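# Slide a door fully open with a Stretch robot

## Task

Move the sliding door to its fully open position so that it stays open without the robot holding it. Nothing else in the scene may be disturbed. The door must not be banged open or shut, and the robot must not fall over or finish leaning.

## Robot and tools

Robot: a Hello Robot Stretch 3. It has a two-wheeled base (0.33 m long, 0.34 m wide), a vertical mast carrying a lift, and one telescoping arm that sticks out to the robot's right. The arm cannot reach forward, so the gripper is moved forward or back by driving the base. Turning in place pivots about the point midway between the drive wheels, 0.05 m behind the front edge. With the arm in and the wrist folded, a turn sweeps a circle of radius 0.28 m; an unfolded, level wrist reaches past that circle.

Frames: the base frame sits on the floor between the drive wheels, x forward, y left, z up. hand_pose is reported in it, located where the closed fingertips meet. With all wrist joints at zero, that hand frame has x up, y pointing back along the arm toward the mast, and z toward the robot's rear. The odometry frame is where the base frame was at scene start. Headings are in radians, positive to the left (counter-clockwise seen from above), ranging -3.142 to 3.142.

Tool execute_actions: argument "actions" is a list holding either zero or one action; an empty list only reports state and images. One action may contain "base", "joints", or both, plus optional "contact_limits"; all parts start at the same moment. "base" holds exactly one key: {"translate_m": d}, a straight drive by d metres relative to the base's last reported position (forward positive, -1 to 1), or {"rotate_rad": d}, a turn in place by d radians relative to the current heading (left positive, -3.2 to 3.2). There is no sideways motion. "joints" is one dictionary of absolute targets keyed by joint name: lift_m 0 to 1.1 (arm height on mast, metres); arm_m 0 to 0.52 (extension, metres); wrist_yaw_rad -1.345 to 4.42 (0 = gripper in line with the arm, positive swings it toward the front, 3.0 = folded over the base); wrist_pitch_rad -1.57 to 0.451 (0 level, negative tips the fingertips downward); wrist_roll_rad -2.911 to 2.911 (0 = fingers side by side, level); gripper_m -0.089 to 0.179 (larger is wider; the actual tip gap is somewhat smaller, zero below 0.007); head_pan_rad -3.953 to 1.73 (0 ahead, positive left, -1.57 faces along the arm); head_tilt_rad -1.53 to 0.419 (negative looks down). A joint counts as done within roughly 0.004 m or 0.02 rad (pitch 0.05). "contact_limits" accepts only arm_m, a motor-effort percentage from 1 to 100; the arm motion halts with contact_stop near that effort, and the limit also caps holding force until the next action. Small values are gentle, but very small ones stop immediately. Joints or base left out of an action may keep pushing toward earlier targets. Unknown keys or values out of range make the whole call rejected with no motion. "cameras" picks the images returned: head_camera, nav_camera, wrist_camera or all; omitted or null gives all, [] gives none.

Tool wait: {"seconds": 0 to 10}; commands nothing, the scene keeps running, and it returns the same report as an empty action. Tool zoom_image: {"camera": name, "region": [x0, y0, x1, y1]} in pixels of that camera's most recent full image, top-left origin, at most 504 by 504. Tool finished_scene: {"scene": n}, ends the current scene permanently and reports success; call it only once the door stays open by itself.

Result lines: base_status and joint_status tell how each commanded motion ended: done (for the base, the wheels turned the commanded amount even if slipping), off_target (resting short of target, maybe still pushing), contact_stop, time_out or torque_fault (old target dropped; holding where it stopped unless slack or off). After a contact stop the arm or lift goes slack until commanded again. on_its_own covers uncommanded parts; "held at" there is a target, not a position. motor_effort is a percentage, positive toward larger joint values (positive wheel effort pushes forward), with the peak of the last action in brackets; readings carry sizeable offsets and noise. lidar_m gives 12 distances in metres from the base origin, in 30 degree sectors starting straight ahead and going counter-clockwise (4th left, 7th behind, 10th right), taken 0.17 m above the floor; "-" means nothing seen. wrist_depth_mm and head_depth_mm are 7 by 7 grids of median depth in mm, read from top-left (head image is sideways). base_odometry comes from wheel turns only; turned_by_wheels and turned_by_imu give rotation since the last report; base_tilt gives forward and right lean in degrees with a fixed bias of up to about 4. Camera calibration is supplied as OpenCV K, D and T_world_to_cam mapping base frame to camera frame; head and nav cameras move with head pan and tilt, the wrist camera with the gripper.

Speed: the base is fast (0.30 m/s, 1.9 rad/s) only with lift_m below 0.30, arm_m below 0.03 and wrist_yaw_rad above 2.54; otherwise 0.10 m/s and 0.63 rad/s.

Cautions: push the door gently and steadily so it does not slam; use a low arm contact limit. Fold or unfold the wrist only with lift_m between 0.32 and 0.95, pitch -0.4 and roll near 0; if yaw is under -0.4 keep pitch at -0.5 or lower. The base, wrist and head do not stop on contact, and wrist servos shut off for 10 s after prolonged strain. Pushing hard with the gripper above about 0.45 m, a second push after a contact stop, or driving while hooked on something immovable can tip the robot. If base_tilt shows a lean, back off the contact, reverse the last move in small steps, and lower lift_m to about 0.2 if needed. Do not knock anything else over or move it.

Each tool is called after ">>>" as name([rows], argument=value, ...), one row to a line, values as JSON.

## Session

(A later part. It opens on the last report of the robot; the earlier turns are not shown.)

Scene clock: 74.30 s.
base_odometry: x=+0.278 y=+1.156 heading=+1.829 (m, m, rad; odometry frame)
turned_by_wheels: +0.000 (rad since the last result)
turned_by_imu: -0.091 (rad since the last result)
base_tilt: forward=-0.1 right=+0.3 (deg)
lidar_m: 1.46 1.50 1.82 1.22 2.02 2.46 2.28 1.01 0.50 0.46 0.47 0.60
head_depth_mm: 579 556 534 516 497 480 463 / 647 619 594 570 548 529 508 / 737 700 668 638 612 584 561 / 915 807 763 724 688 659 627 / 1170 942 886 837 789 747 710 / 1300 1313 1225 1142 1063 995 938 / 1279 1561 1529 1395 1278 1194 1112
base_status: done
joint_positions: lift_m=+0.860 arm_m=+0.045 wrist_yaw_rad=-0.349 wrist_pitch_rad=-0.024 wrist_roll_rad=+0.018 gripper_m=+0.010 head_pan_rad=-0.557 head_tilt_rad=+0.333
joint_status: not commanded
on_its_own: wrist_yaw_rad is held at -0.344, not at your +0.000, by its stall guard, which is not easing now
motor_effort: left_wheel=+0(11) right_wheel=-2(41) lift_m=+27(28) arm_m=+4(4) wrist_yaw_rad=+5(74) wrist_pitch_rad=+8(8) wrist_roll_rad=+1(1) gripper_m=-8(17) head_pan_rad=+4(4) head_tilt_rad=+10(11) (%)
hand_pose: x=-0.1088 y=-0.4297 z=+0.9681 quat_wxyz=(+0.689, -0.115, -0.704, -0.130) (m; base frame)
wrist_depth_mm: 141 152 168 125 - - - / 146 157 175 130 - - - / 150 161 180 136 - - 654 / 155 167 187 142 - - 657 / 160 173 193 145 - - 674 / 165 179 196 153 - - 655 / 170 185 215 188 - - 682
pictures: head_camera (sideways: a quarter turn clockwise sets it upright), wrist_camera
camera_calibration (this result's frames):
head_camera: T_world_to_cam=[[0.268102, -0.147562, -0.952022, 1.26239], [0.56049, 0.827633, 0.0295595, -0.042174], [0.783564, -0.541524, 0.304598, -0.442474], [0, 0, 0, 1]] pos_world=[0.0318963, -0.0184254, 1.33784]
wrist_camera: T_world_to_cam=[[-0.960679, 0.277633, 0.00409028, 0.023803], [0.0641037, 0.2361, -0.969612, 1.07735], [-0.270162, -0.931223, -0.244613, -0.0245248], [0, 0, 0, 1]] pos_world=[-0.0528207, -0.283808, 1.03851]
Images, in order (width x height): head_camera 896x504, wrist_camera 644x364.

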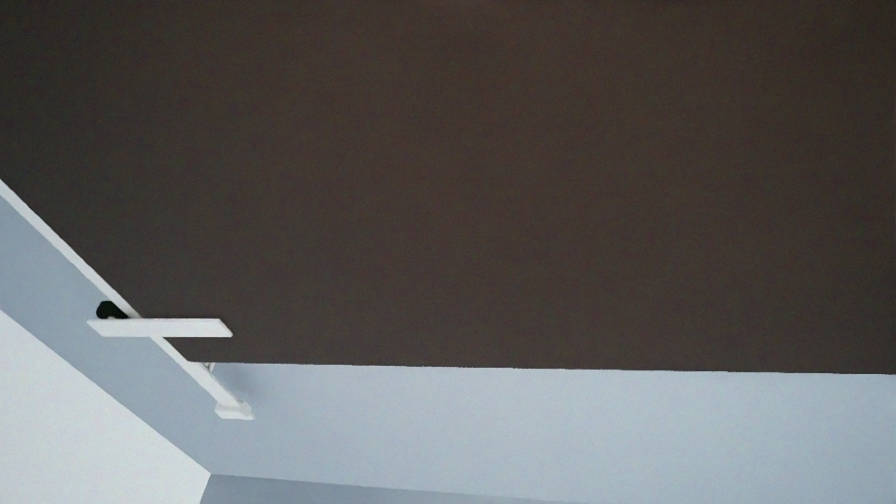

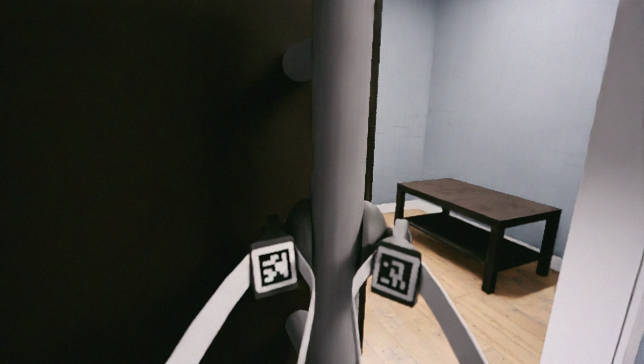

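>>> execute_actions([
  {"joints":{"gripper_m":0.15}},
], cameras=[])

>>> execute_actions([
  {"base":{"translate_m":-0.09},"joints":{"arm_m":0.02,"wrist_yaw_rad":-0.15}},
], cameras=[])

>>> execute_actions([
  {"base":{"rotate_rad":0.13}},
], cameras=[])

>>> execute_actions([
  {"base":{"translate_m":-0.08},"joints":{"wrist_yaw_rad":0.1}},
], cameras=["wrist_camera"])

Scene clock: 82.77 s.
base_odometry: x=+0.278 y=+1.156 heading=+1.829 (m, m, rad; odometry frame)
turned_by_wheels: +0.000 (rad since the last result)
turned_by_imu: -0.001 (rad since the last result)
base_tilt: forward=-0.2 right=+0.3 (deg)
lidar_m: 1.46 1.50 1.82 1.22 2.02 2.46 2.29 1.01 0.50 0.46 0.47 0.59
head_depth_mm: 576 554 533 516 496 479 463 / 647 618 592 568 546 527 507 / 737 698 666 639 609 584 560 / 914 803 764 721 687 655 624 / 1163 943 884 833 789 745 708 / 1290 1315 1221 1142 1062 995 937 / 1282 1560 1526 1398 1274 1182 1113
base_status: not commanded
joint_positions: lift_m=+0.860 arm_m=+0.045 wrist_yaw_rad=-0.345 wrist_pitch_rad=-0.024 wrist_roll_rad=+0.018 gripper_m=+0.150 head_pan_rad=-0.557 head_tilt_rad=+0.333
joint_status: all done
on_its_own: wrist_yaw_rad is held at -0.344, not at your +0.000, by its stall guard, which is not easing now
motor_effort: left_wheel=+1(0) right_wheel=-1(3) lift_m=+27(28) arm_m=+4(4) wrist_yaw_rad=+2(5) wrist_pitch_rad=+8(8) wrist_roll_rad=+1(1) gripper_m=+0(83) head_pan_rad=+4(3) head_tilt_rad=+11(11) (%)
hand_pose: x=-0.1080 y=-0.4301 z=+0.9681 quat_wxyz=(+0.689, -0.114, -0.704, -0.129) (m; base frame)
wrist_depth_mm: 141 152 167 125 - - - / 145 156 173 129 - - - / 149 161 180 135 - - 655 / 154 166 185 141 - - 661 / 159 168 195 147 - - 665 / 165 185 202 212 - - 650 / - 185 210 202 - - 649
pictures: none
No camera images: the call's "cameras" was empty. Leave "cameras" out to get every camera's image.

Scene clock: 85.20 s.
base_odometry: x=+0.301 y=+1.069 heading=+1.829 (m, m, rad; odometry frame)
turned_by_wheels: +0.000 (rad since the last result)
turned_by_imu: -0.001 (rad since the last result)
base_tilt: forward=-0.2 right=+0.3 (deg)
lidar_m: 1.49 1.59 1.76 1.22 2.01 2.36 2.20 0.94 0.99 0.47 0.48 0.61
head_depth_mm: 589 565 544 525 507 491 473 / 658 630 606 580 559 536 517 / 753 717 678 650 622 596 572 / 964 823 780 735 700 669 640 / 1188 973 903 852 805 761 725 / 1294 1337 1243 1159 941 881 834 / 1284 1575 1565 1415 1306 1212 1131
base_status: done
joint_positions: lift_m=+0.860 arm_m=+0.020 wrist_yaw_rad=-0.152 wrist_pitch_rad=-0.024 wrist_roll_rad=+0.018 gripper_m=+0.150 head_pan_rad=-0.557 head_tilt_rad=+0.333
joint_status: all done
motor_effort: left_wheel=+1(4) right_wheel=-1(7) lift_m=+29(28) arm_m=-2(3) wrist_yaw_rad=+2(7) wrist_pitch_rad=+8(8) wrist_roll_rad=+1(1) gripper_m=+0(1) head_pan_rad=+3(4) head_tilt_rad=+11(9) (%)
hand_pose: x=-0.0601 y=-0.4180 z=+0.9681 quat_wxyz=(+0.698, -0.045, -0.712, -0.062) (m; base frame)
wrist_depth_mm: 172 180 132 201 - - - / 178 186 137 209 - - - / 184 192 144 219 - - - / 190 199 151 225 - - - / 197 204 155 238 - - - / 204 219 162 247 - - - / 209 223 172 259 - - -
pictures: none
No camera images: the call's "cameras" was empty. Leave "cameras" out to get every camera's image.

Scene clock: 86.57 s.
base_odometry: x=+0.301 y=+1.069 heading=+1.959 (m, m, rad; odometry frame)
turned_by_wheels: +0.130 (rad since the last result)
turned_by_imu: +0.130 (rad since the last result)
base_tilt: forward=-0.2 right=+0.3 (deg)
lidar_m: 1.57 1.64 1.37 1.22 2.07 2.26 1.96 0.94 0.49 0.47 0.49 0.69
head_depth_mm: 642 622 601 582 566 546 531 / 738 708 684 659 636 615 593 / 922 826 787 756 726 698 674 / 1191 988 938 889 847 810 778 / 1298 1409 1304 1242 1172 1110 1047 / 1291 1632 1692 1570 1466 1376 1286 / 1297 1631 1671 1585 1500 1434 1368
base_status: done
joint_positions: lift_m=+0.860 arm_m=+0.020 wrist_yaw_rad=-0.151 wrist_pitch_rad=-0.024 wrist_roll_rad=+0.018 gripper_m=+0.150 head_pan_rad=-0.557 head_tilt_rad=+0.333
joint_status: not commanded
motor_effort: left_wheel=-1(5) right_wheel=+3(8) lift_m=+28(28) arm_m=-2(2) wrist_yaw_rad=+1(2) wrist_pitch_rad=+8(8) wrist_roll_rad=+1(1) gripper_m=+0(1) head_pan_rad=+3(4) head_tilt_rad=+11(10) (%)
hand_pose: x=-0.0598 y=-0.4180 z=+0.9681 quat_wxyz=(+0.698, -0.045, -0.712, -0.062) (m; base frame)
wrist_depth_mm: 180 184 187 189 195 - - / 185 190 195 194 202 - - / 193 197 202 202 212 - - / 201 204 209 210 221 - - / 209 211 218 218 231 - - / 218 225 228 228 - - - / 224 231 238 239 - - -
pictures: none
No camera images: the call's "cameras" was empty. Leave "cameras" out to get every camera's image.

Scene clock: 88.47 s.
base_odometry: x=+0.331 y=+0.995 heading=+1.958 (m, m, rad; odometry frame)
turned_by_wheels: +0.000 (rad since the last result)
turned_by_imu: -0.001 (rad since the last result)
base_tilt: forward=-0.2 right=+0.3 (deg)
lidar_m: 1.65 1.72 1.32 1.23 1.62 2.18 1.95 0.87 2.63 0.47 0.49 0.69
head_depth_mm: 641 617 597 580 561 544 529 / 732 709 679 654 633 611 592 / 905 822 784 755 722 698 670 / 1195 982 933 892 845 808 775 / 1300 1406 1142 1075 1016 966 916 / 1296 1633 1690 1569 1465 1366 1284 / 1288 1639 1755 1656 1581 1492 1441
base_status: done
joint_positions: lift_m=+0.860 arm_m=+0.020 wrist_yaw_rad=+0.098 wrist_pitch_rad=-0.024 wrist_roll_rad=+0.018 gripper_m=+0.150 head_pan_rad=-0.557 head_tilt_rad=+0.333
joint_status: all done
motor_effort: left_wheel=-1(6) right_wheel=+3(4) lift_m=+28(28) arm_m=-3(2) wrist_yaw_rad=+2(3) wrist_pitch_rad=+8(8) wrist_roll_rad=+1(1) gripper_m=+1(0) head_pan_rad=+4(3) head_tilt_rad=+11(11) (%)
hand_pose: x=+0.0036 y=-0.4197 z=+0.9681 quat_wxyz=(+0.701, +0.044, -0.712, +0.026) (m; base frame)
wrist_depth_mm: 222 212 201 130 186 - - / 230 219 208 136 192 - - / 240 227 216 142 201 - - / 252 240 226 150 209 - - / 263 254 236 157 219 - - / 279 262 246 164 - - - / 293 274 257 175 - - -
pictures: wrist_camera
camera_calibration (this result's frames):
wrist_camera: T_world_to_cam=[[-0.986281, -0.165027, 0.00408896, -0.0566434], [-0.0442779, 0.240601, -0.969614, 1.07005], [0.159029, -0.956492, -0.244607, 0.00305677], [0, 0, 0, 1]] pos_world=[-0.00897282, -0.263879, 1.03851]
Images, in order (width x height): wrist_camera 644x364.

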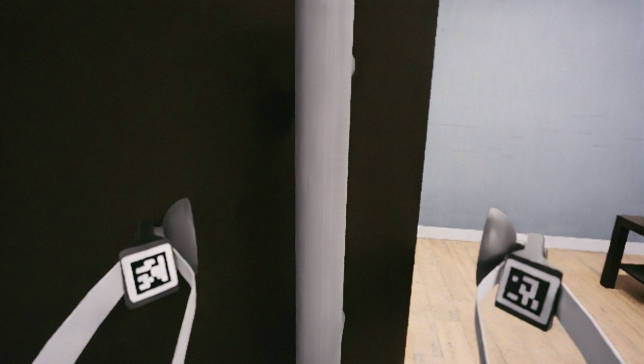

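>>> execute_actions([
  {"joints":{"gripper_m":0.01,"wrist_yaw_rad":0.13}},
], cameras=[])

>>> execute_actions([
  {"base":{"translate_m":0.27}},
], cameras=["head_camera","wrist_camera"])

Scene clock: 92.70 s.
base_odometry: x=+0.331 y=+0.995 heading=+1.958 (m, m, rad; odometry frame)
turned_by_wheels: +0.000 (rad since the last result)
turned_by_imu: -0.001 (rad since the last result)
base_tilt: forward=-0.2 right=+0.3 (deg)
lidar_m: 1.65 1.73 1.32 1.23 1.62 2.18 1.96 0.87 2.63 0.47 0.49 0.69
head_depth_mm: 638 619 598 579 560 544 528 / 731 705 677 657 633 612 591 / 904 819 787 756 723 696 668 / 1187 990 935 886 845 808 772 / 1295 1400 1143 1077 1014 960 912 / 1293 1614 1710 1582 1454 1366 1287 / 1285 1626 1731 1655 1579 1505 1425
base_status: not commanded
joint_positions: lift_m=+0.860 arm_m=+0.020 wrist_yaw_rad=+0.128 wrist_pitch_rad=-0.024 wrist_roll_rad=+0.018 gripper_m=+0.010 head_pan_rad=-0.557 head_tilt_rad=+0.333
joint_status: all done
motor_effort: left_wheel=-1(1) right_wheel=+3(3) lift_m=+28(28) arm_m=-2(2) wrist_yaw_rad=+2(2) wrist_pitch_rad=+8(8) wrist_roll_rad=+1(0) gripper_m=-8(84) head_pan_rad=+3(3) head_tilt_rad=+10(10) (%)
hand_pose: x=+0.0112 y=-0.4188 z=+0.9681 quat_wxyz=(+0.700, +0.054, -0.711, +0.036) (m; base frame)
wrist_depth_mm: 227 215 203 128 183 - - / 238 226 211 134 190 - - / 249 236 219 139 197 - - / 262 244 229 146 206 - - / 275 257 241 147 212 - - / 290 269 254 156 - - - / 306 285 259 174 234 - -
pictures: none
No camera images: the call's "cameras" was empty. Leave "cameras" out to get every camera's image.

Scene clock: 96.63 s.
base_odometry: x=+0.229 y=+1.245 heading=+1.958 (m, m, rad; odometry frame)
turned_by_wheels: +0.000 (rad since the last result)
turned_by_imu: -0.134 (rad since the last result)
base_tilt: forward=-0.1 right=+0.3 (deg)
lidar_m: 1.40 1.42 1.68 1.23 1.57 2.54 2.37 1.07 2.15 0.46 0.47 0.59
head_depth_mm: 570 547 528 508 490 473 456 / 635 609 584 561 540 519 499 / 724 689 657 628 600 575 552 / 873 791 749 709 677 646 617 / 1150 933 876 821 778 734 697 / 1283 1298 1047 968 909 849 804 / 1288 1539 1484 1367 1260 1172 1087
base_status: done
joint_positions: lift_m=+0.860 arm_m=+0.020 wrist_yaw_rad=-0.006 wrist_pitch_rad=-0.025 wrist_roll_rad=+0.017 gripper_m=+0.010 head_pan_rad=-0.557 head_tilt_rad=+0.333
joint_status: not commanded
on_its_own: wrist_yaw_rad is held at -0.008, not at your +0.130, by its stall guard, which is not easing now
motor_effort: left_wheel=+1(11) right_wheel=+0(40) lift_m=+28(28) arm_m=+3(3) wrist_yaw_rad=-2(79) wrist_pitch_rad=+9(9) wrist_roll_rad=+1(1) gripper_m=-8(18) head_pan_rad=+3(4) head_tilt_rad=+11(10) (%)
hand_pose: x=-0.0229 y=-0.4202 z=+0.9677 quat_wxyz=(+0.701, +0.007, -0.713, -0.011) (m; base frame)
wrist_depth_mm: 172 175 178 120 187 - - / 180 181 185 125 193 - - / 186 188 191 131 200 - - / 193 196 201 137 - - - / 201 204 207 140 - - - / 209 214 218 146 - - - / 218 221 229 161 - - -
pictures: head_camera (sideways: a quarter turn clockwise sets it upright), wrist_camera
camera_calibration (this result's frames):
head_camera: T_world_to_cam=[[0.268126, -0.147522, -0.952022, 1.26239], [0.560364, 0.827719, 0.0295595, -0.0421733], [0.783646, -0.541404, 0.304599, -0.442477], [0, 0, 0, 1]] pos_world=[0.0318991, -0.0184215, 1.33784]
wrist_camera: T_world_to_cam=[[-0.998068, -0.0619932, 0.00409094, -0.0398257], [-0.0192078, 0.245277, -0.969263, 1.07085], [0.0590843, -0.967469, -0.245994, 0.00110006], [0, 0, 0, 1]] pos_world=[-0.019245, -0.264061, 1.03837]
Images, in order (width x height): head_camera 896x504, wrist_camera 644x364.

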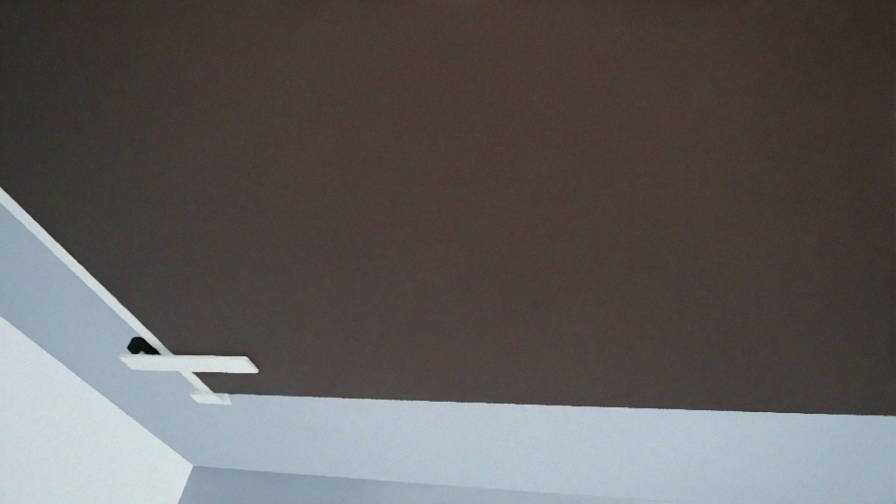

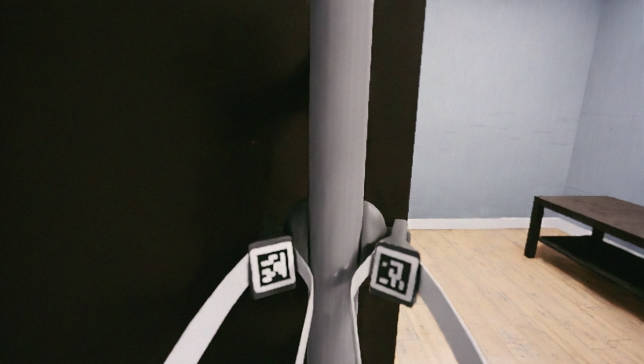

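About 0.1 m of travel remains.

>>> execute_actions([
  {"base":{"translate_m":0.14},"joints":{"arm_m":0.01}},
], cameras=["head_camera","wrist_camera"])

Scene clock: 103.73 s.
base_odometry: x=+0.177 y=+1.374 heading=+1.958 (m, m, rad; odometry frame)
turned_by_wheels: +0.000 (rad since the last result)
turned_by_imu: -0.082 (rad since the last result)
base_tilt: forward=-0.2 right=+0.3 (deg)
lidar_m: 1.15 1.28 1.54 1.30 1.25 2.44 2.49 1.18 2.25 0.44 0.44 0.53
head_depth_mm: 523 500 479 462 445 428 412 / 579 550 528 503 482 465 446 / 644 614 583 557 531 508 487 / 737 694 652 621 589 562 534 / 930 790 743 698 660 624 594 / 1174 931 861 800 748 706 668 / 1281 1301 1186 1092 1009 812 762
base_status: done
joint_positions: lift_m=+0.860 arm_m=+0.010 wrist_yaw_rad=-0.031 wrist_pitch_rad=-0.026 wrist_roll_rad=+0.017 gripper_m=+0.010 head_pan_rad=-0.557 head_tilt_rad=+0.333
joint_status: all done
on_its_own: wrist_yaw_rad is held at -0.008, not at your +0.130, by its stall guard, which is still easing
motor_effort: left_wheel=-2(11) right_wheel=+8(44) lift_m=+28(28) arm_m=+3(4) wrist_yaw_rad=+22(83) wrist_pitch_rad=+9(9) wrist_roll_rad=+1(1) gripper_m=-10(19) head_pan_rad=+3(3) head_tilt_rad=+11(11) (%)
hand_pose: x=-0.0294 y=-0.4101 z=+0.9677 quat_wxyz=(+0.701, -0.002, -0.713, -0.020) (m; base frame)
wrist_depth_mm: 158 165 172 122 190 - - / 166 171 179 126 - - - / 171 177 186 131 - - - / 177 184 192 136 - - - / 183 192 199 139 - - - / 190 197 208 146 - - - / 198 206 220 155 - - -
pictures: head_camera (sideways: a quarter turn clockwise sets it upright), wrist_camera
camera_calibration (this result's frames):
head_camera: T_world_to_cam=[[0.268129, -0.147518, -0.952022, 1.26239], [0.56035, 0.827728, 0.0295595, -0.0421733], [0.783655, -0.541391, 0.304599, -0.442477], [0, 0, 0, 1]] pos_world=[0.0318994, -0.018421, 1.33784]
wrist_camera: T_world_to_cam=[[-0.999324, -0.0365468, 0.00408596, -0.0352916], [-0.0129524, 0.245805, -0.969233, 1.06858], [0.034418, -0.96863, -0.246112, 0.0101971], [0, 0, 0, 1]] pos_world=[-0.021778, -0.254076, 1.03836]
Images, in order (width x height): head_camera 896x504, wrist_camera 644x364.

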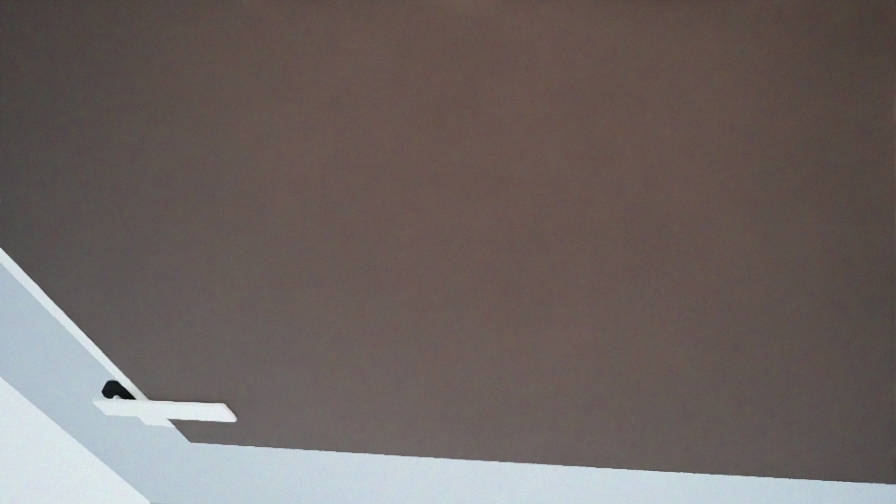

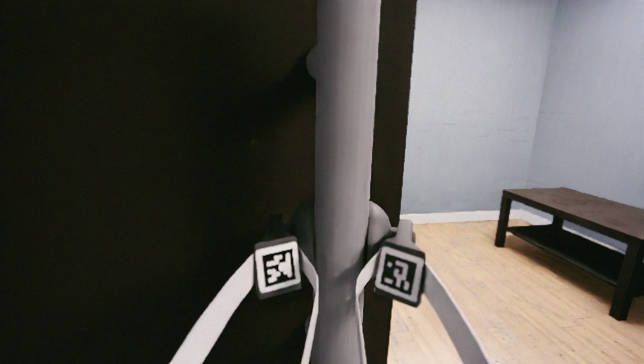

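>>> execute_actions([
  {"base":{"translate_m":0.08},"joints":{"arm_m":0.0,"head_pan_rad":-0.35,"wrist_yaw_rad":-0.02}},
], cameras=["head_camera","wrist_camera"])

Scene clock: 109.40 s.
base_odometry: x=+0.146 y=+1.448 heading=+1.958 (m, m, rad; odometry frame)
turned_by_wheels: +0.000 (rad since the last result)
turned_by_imu: -0.065 (rad since the last result)
base_tilt: forward=-0.1 right=+0.3 (deg)
lidar_m: 0.86 1.21 1.40 1.40 1.35 1.86 2.55 1.24 2.29 0.42 0.42 0.49
head_depth_mm: 540 519 502 483 468 452 438 / 611 586 560 542 521 500 484 / 702 669 640 611 586 561 539 / 851 779 740 701 667 638 610 / 1178 925 877 823 778 738 702 / 1292 1367 1268 1166 1088 1021 959 / 1284 1381 1293 1233 1167 1113 1063
base_status: done
joint_positions: lift_m=+0.860 arm_m=+0.000 wrist_yaw_rad=-0.161 wrist_pitch_rad=-0.023 wrist_roll_rad=+0.017 gripper_m=+0.010 head_pan_rad=-0.357 head_tilt_rad=+0.333
joint_status: wrist_yaw_rad off_target (ended at -0.161, target -0.020); the others done
on_its_own: wrist_yaw_rad is held at -0.162, not at your -0.020, by its stall guard, which is not easing now
motor_effort: left_wheel=+0(12) right_wheel=+2(41) lift_m=+27(28) arm_m=-2(6) wrist_yaw_rad=-1(85) wrist_pitch_rad=+8(9) wrist_roll_rad=+1(1) gripper_m=-7(20) head_pan_rad=+3(21) head_tilt_rad=+10(11) (%)
hand_pose: x=-0.0625 y=-0.3976 z=+0.9684 quat_wxyz=(+0.698, -0.049, -0.711, -0.065) (m; base frame)
wrist_depth_mm: 150 159 174 132 - - - / 154 165 181 137 - - - / 159 171 188 143 - - - / 164 177 194 151 - - - / 170 182 200 151 - - - / 175 189 204 159 - - - / 181 196 223 193 - - -
pictures: head_camera (sideways: a quarter turn clockwise sets it upright), wrist_camera
camera_calibration (this result's frames):
head_camera: T_world_to_cam=[[0.292077, -0.0913849, -0.952019, 1.26224], [0.384968, 0.922456, 0.0295599, -0.0411039], [0.875495, -0.375131, 0.304608, -0.443049], [0, 0, 0, 1]] pos_world=[0.0350413, -0.0129354, 1.33784]
wrist_camera: T_world_to_cam=[[-0.995625, 0.0933331, 0.00435794, -0.0162712], [0.0185262, 0.242913, -0.969871, 1.06717], [-0.0915797, -0.965548, -0.243579, 0.0144997], [0, 0, 0, 1]] pos_world=[-0.0346428, -0.243711, 1.03862]
Images, in order (width x height): head_camera 896x504, wrist_camera 644x364.

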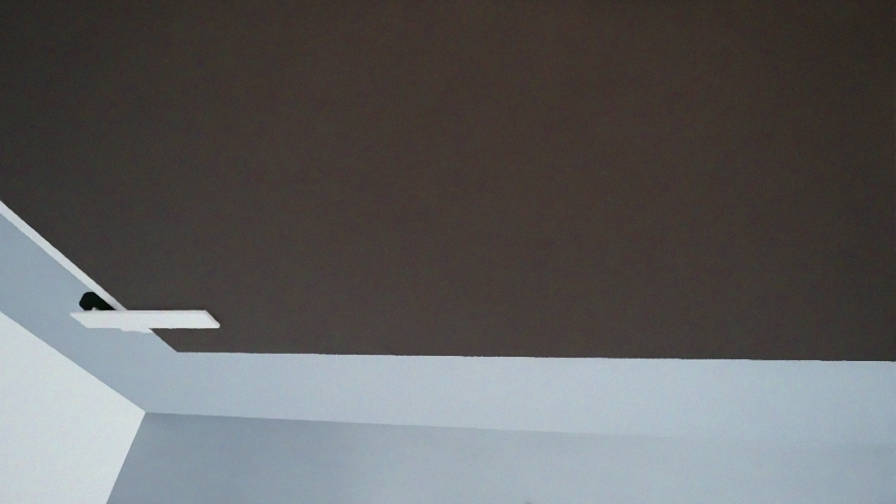

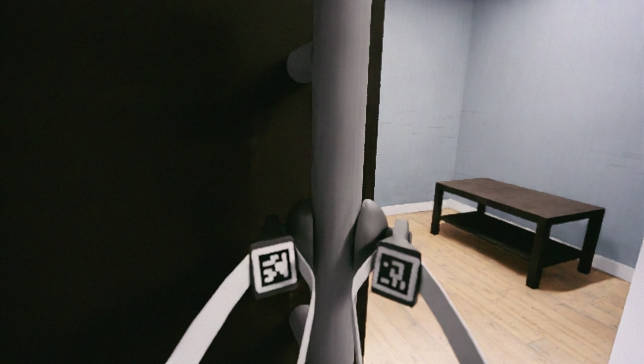

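>>> execute_actions([
  {"joints":{"gripper_m":0.13}},
], cameras=["head_camera","wrist_camera"])

>>> finished_scene(scene=2)

Scene clock: 114.47 s.
base_odometry: x=+0.146 y=+1.448 heading=+1.958 (m, m, rad; odometry frame)
turned_by_wheels: +0.000 (rad since the last result)
turned_by_imu: -0.001 (rad since the last result)
base_tilt: forward=-0.2 right=+0.3 (deg)
lidar_m: 0.86 1.21 1.41 1.40 1.35 1.86 2.56 1.24 2.30 0.42 0.42 0.49
head_depth_mm: 540 521 502 484 468 454 439 / 611 587 562 541 520 501 483 / 703 669 639 610 585 561 540 / 849 781 737 704 668 640 611 / 1175 925 876 824 779 739 702 / 1299 1368 1253 1164 1086 1019 966 / 1284 1365 1303 1232 1176 1116 1068
base_status: not commanded
joint_positions: lift_m=+0.860 arm_m=+0.000 wrist_yaw_rad=-0.161 wrist_pitch_rad=-0.023 wrist_roll_rad=+0.017 gripper_m=+0.130 head_pan_rad=-0.357 head_tilt_rad=+0.333
joint_status: all done
on_its_own: wrist_yaw_rad is held at -0.162, not at your -0.020, by its stall guard, which is not easing now
motor_effort: left_wheel=+1(1) right_wheel=+1(1) lift_m=+28(28) arm_m=-2(2) wrist_yaw_rad=-1(0) wrist_pitch_rad=+8(8) wrist_roll_rad=+1(1) gripper_m=+1(82) head_pan_rad=+4(3) head_tilt_rad=+11(11) (%)
hand_pose: x=-0.0624 y=-0.3976 z=+0.9684 quat_wxyz=(+0.698, -0.049, -0.711, -0.065) (m; base frame)
wrist_depth_mm: 149 160 176 133 - - - / 154 166 181 138 - - - / 159 171 188 144 - - - / 164 176 194 152 - - - / 170 179 207 215 - - - / 175 185 214 225 - - - / 181 200 221 203 - - -
pictures: head_camera (sideways: a quarter turn clockwise sets it upright), wrist_camera
camera_calibration (this result's frames):
head_camera: T_world_to_cam=[[0.292076, -0.091385, -0.952019, 1.26224], [0.384968, 0.922456, 0.0295599, -0.0411039], [0.875495, -0.375131, 0.304608, -0.443049], [0, 0, 0, 1]] pos_world=[0.0350413, -0.0129355, 1.33784]
wrist_camera: T_world_to_cam=[[-0.995626, 0.09333, 0.00435719, -0.0162727], [0.0185262, 0.242913, -0.969871, 1.06717], [-0.0915765, -0.965548, -0.243579, 0.0145185], [0, 0, 0, 1]] pos_world=[-0.0346426, -0.243692, 1.03862]
Images, in order (width x height): head_camera 896x504, wrist_camera 644x364.

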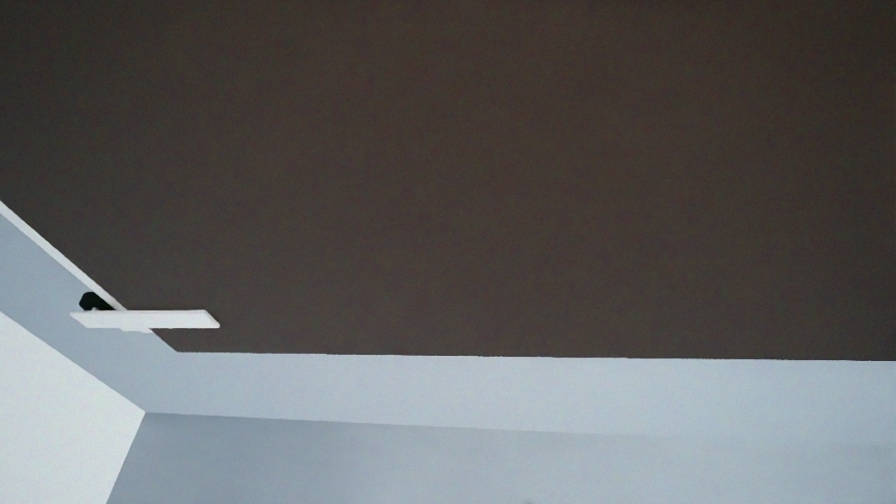

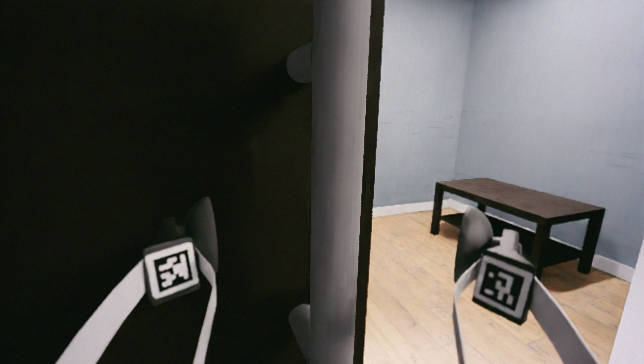

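The scene is finished: the task was done.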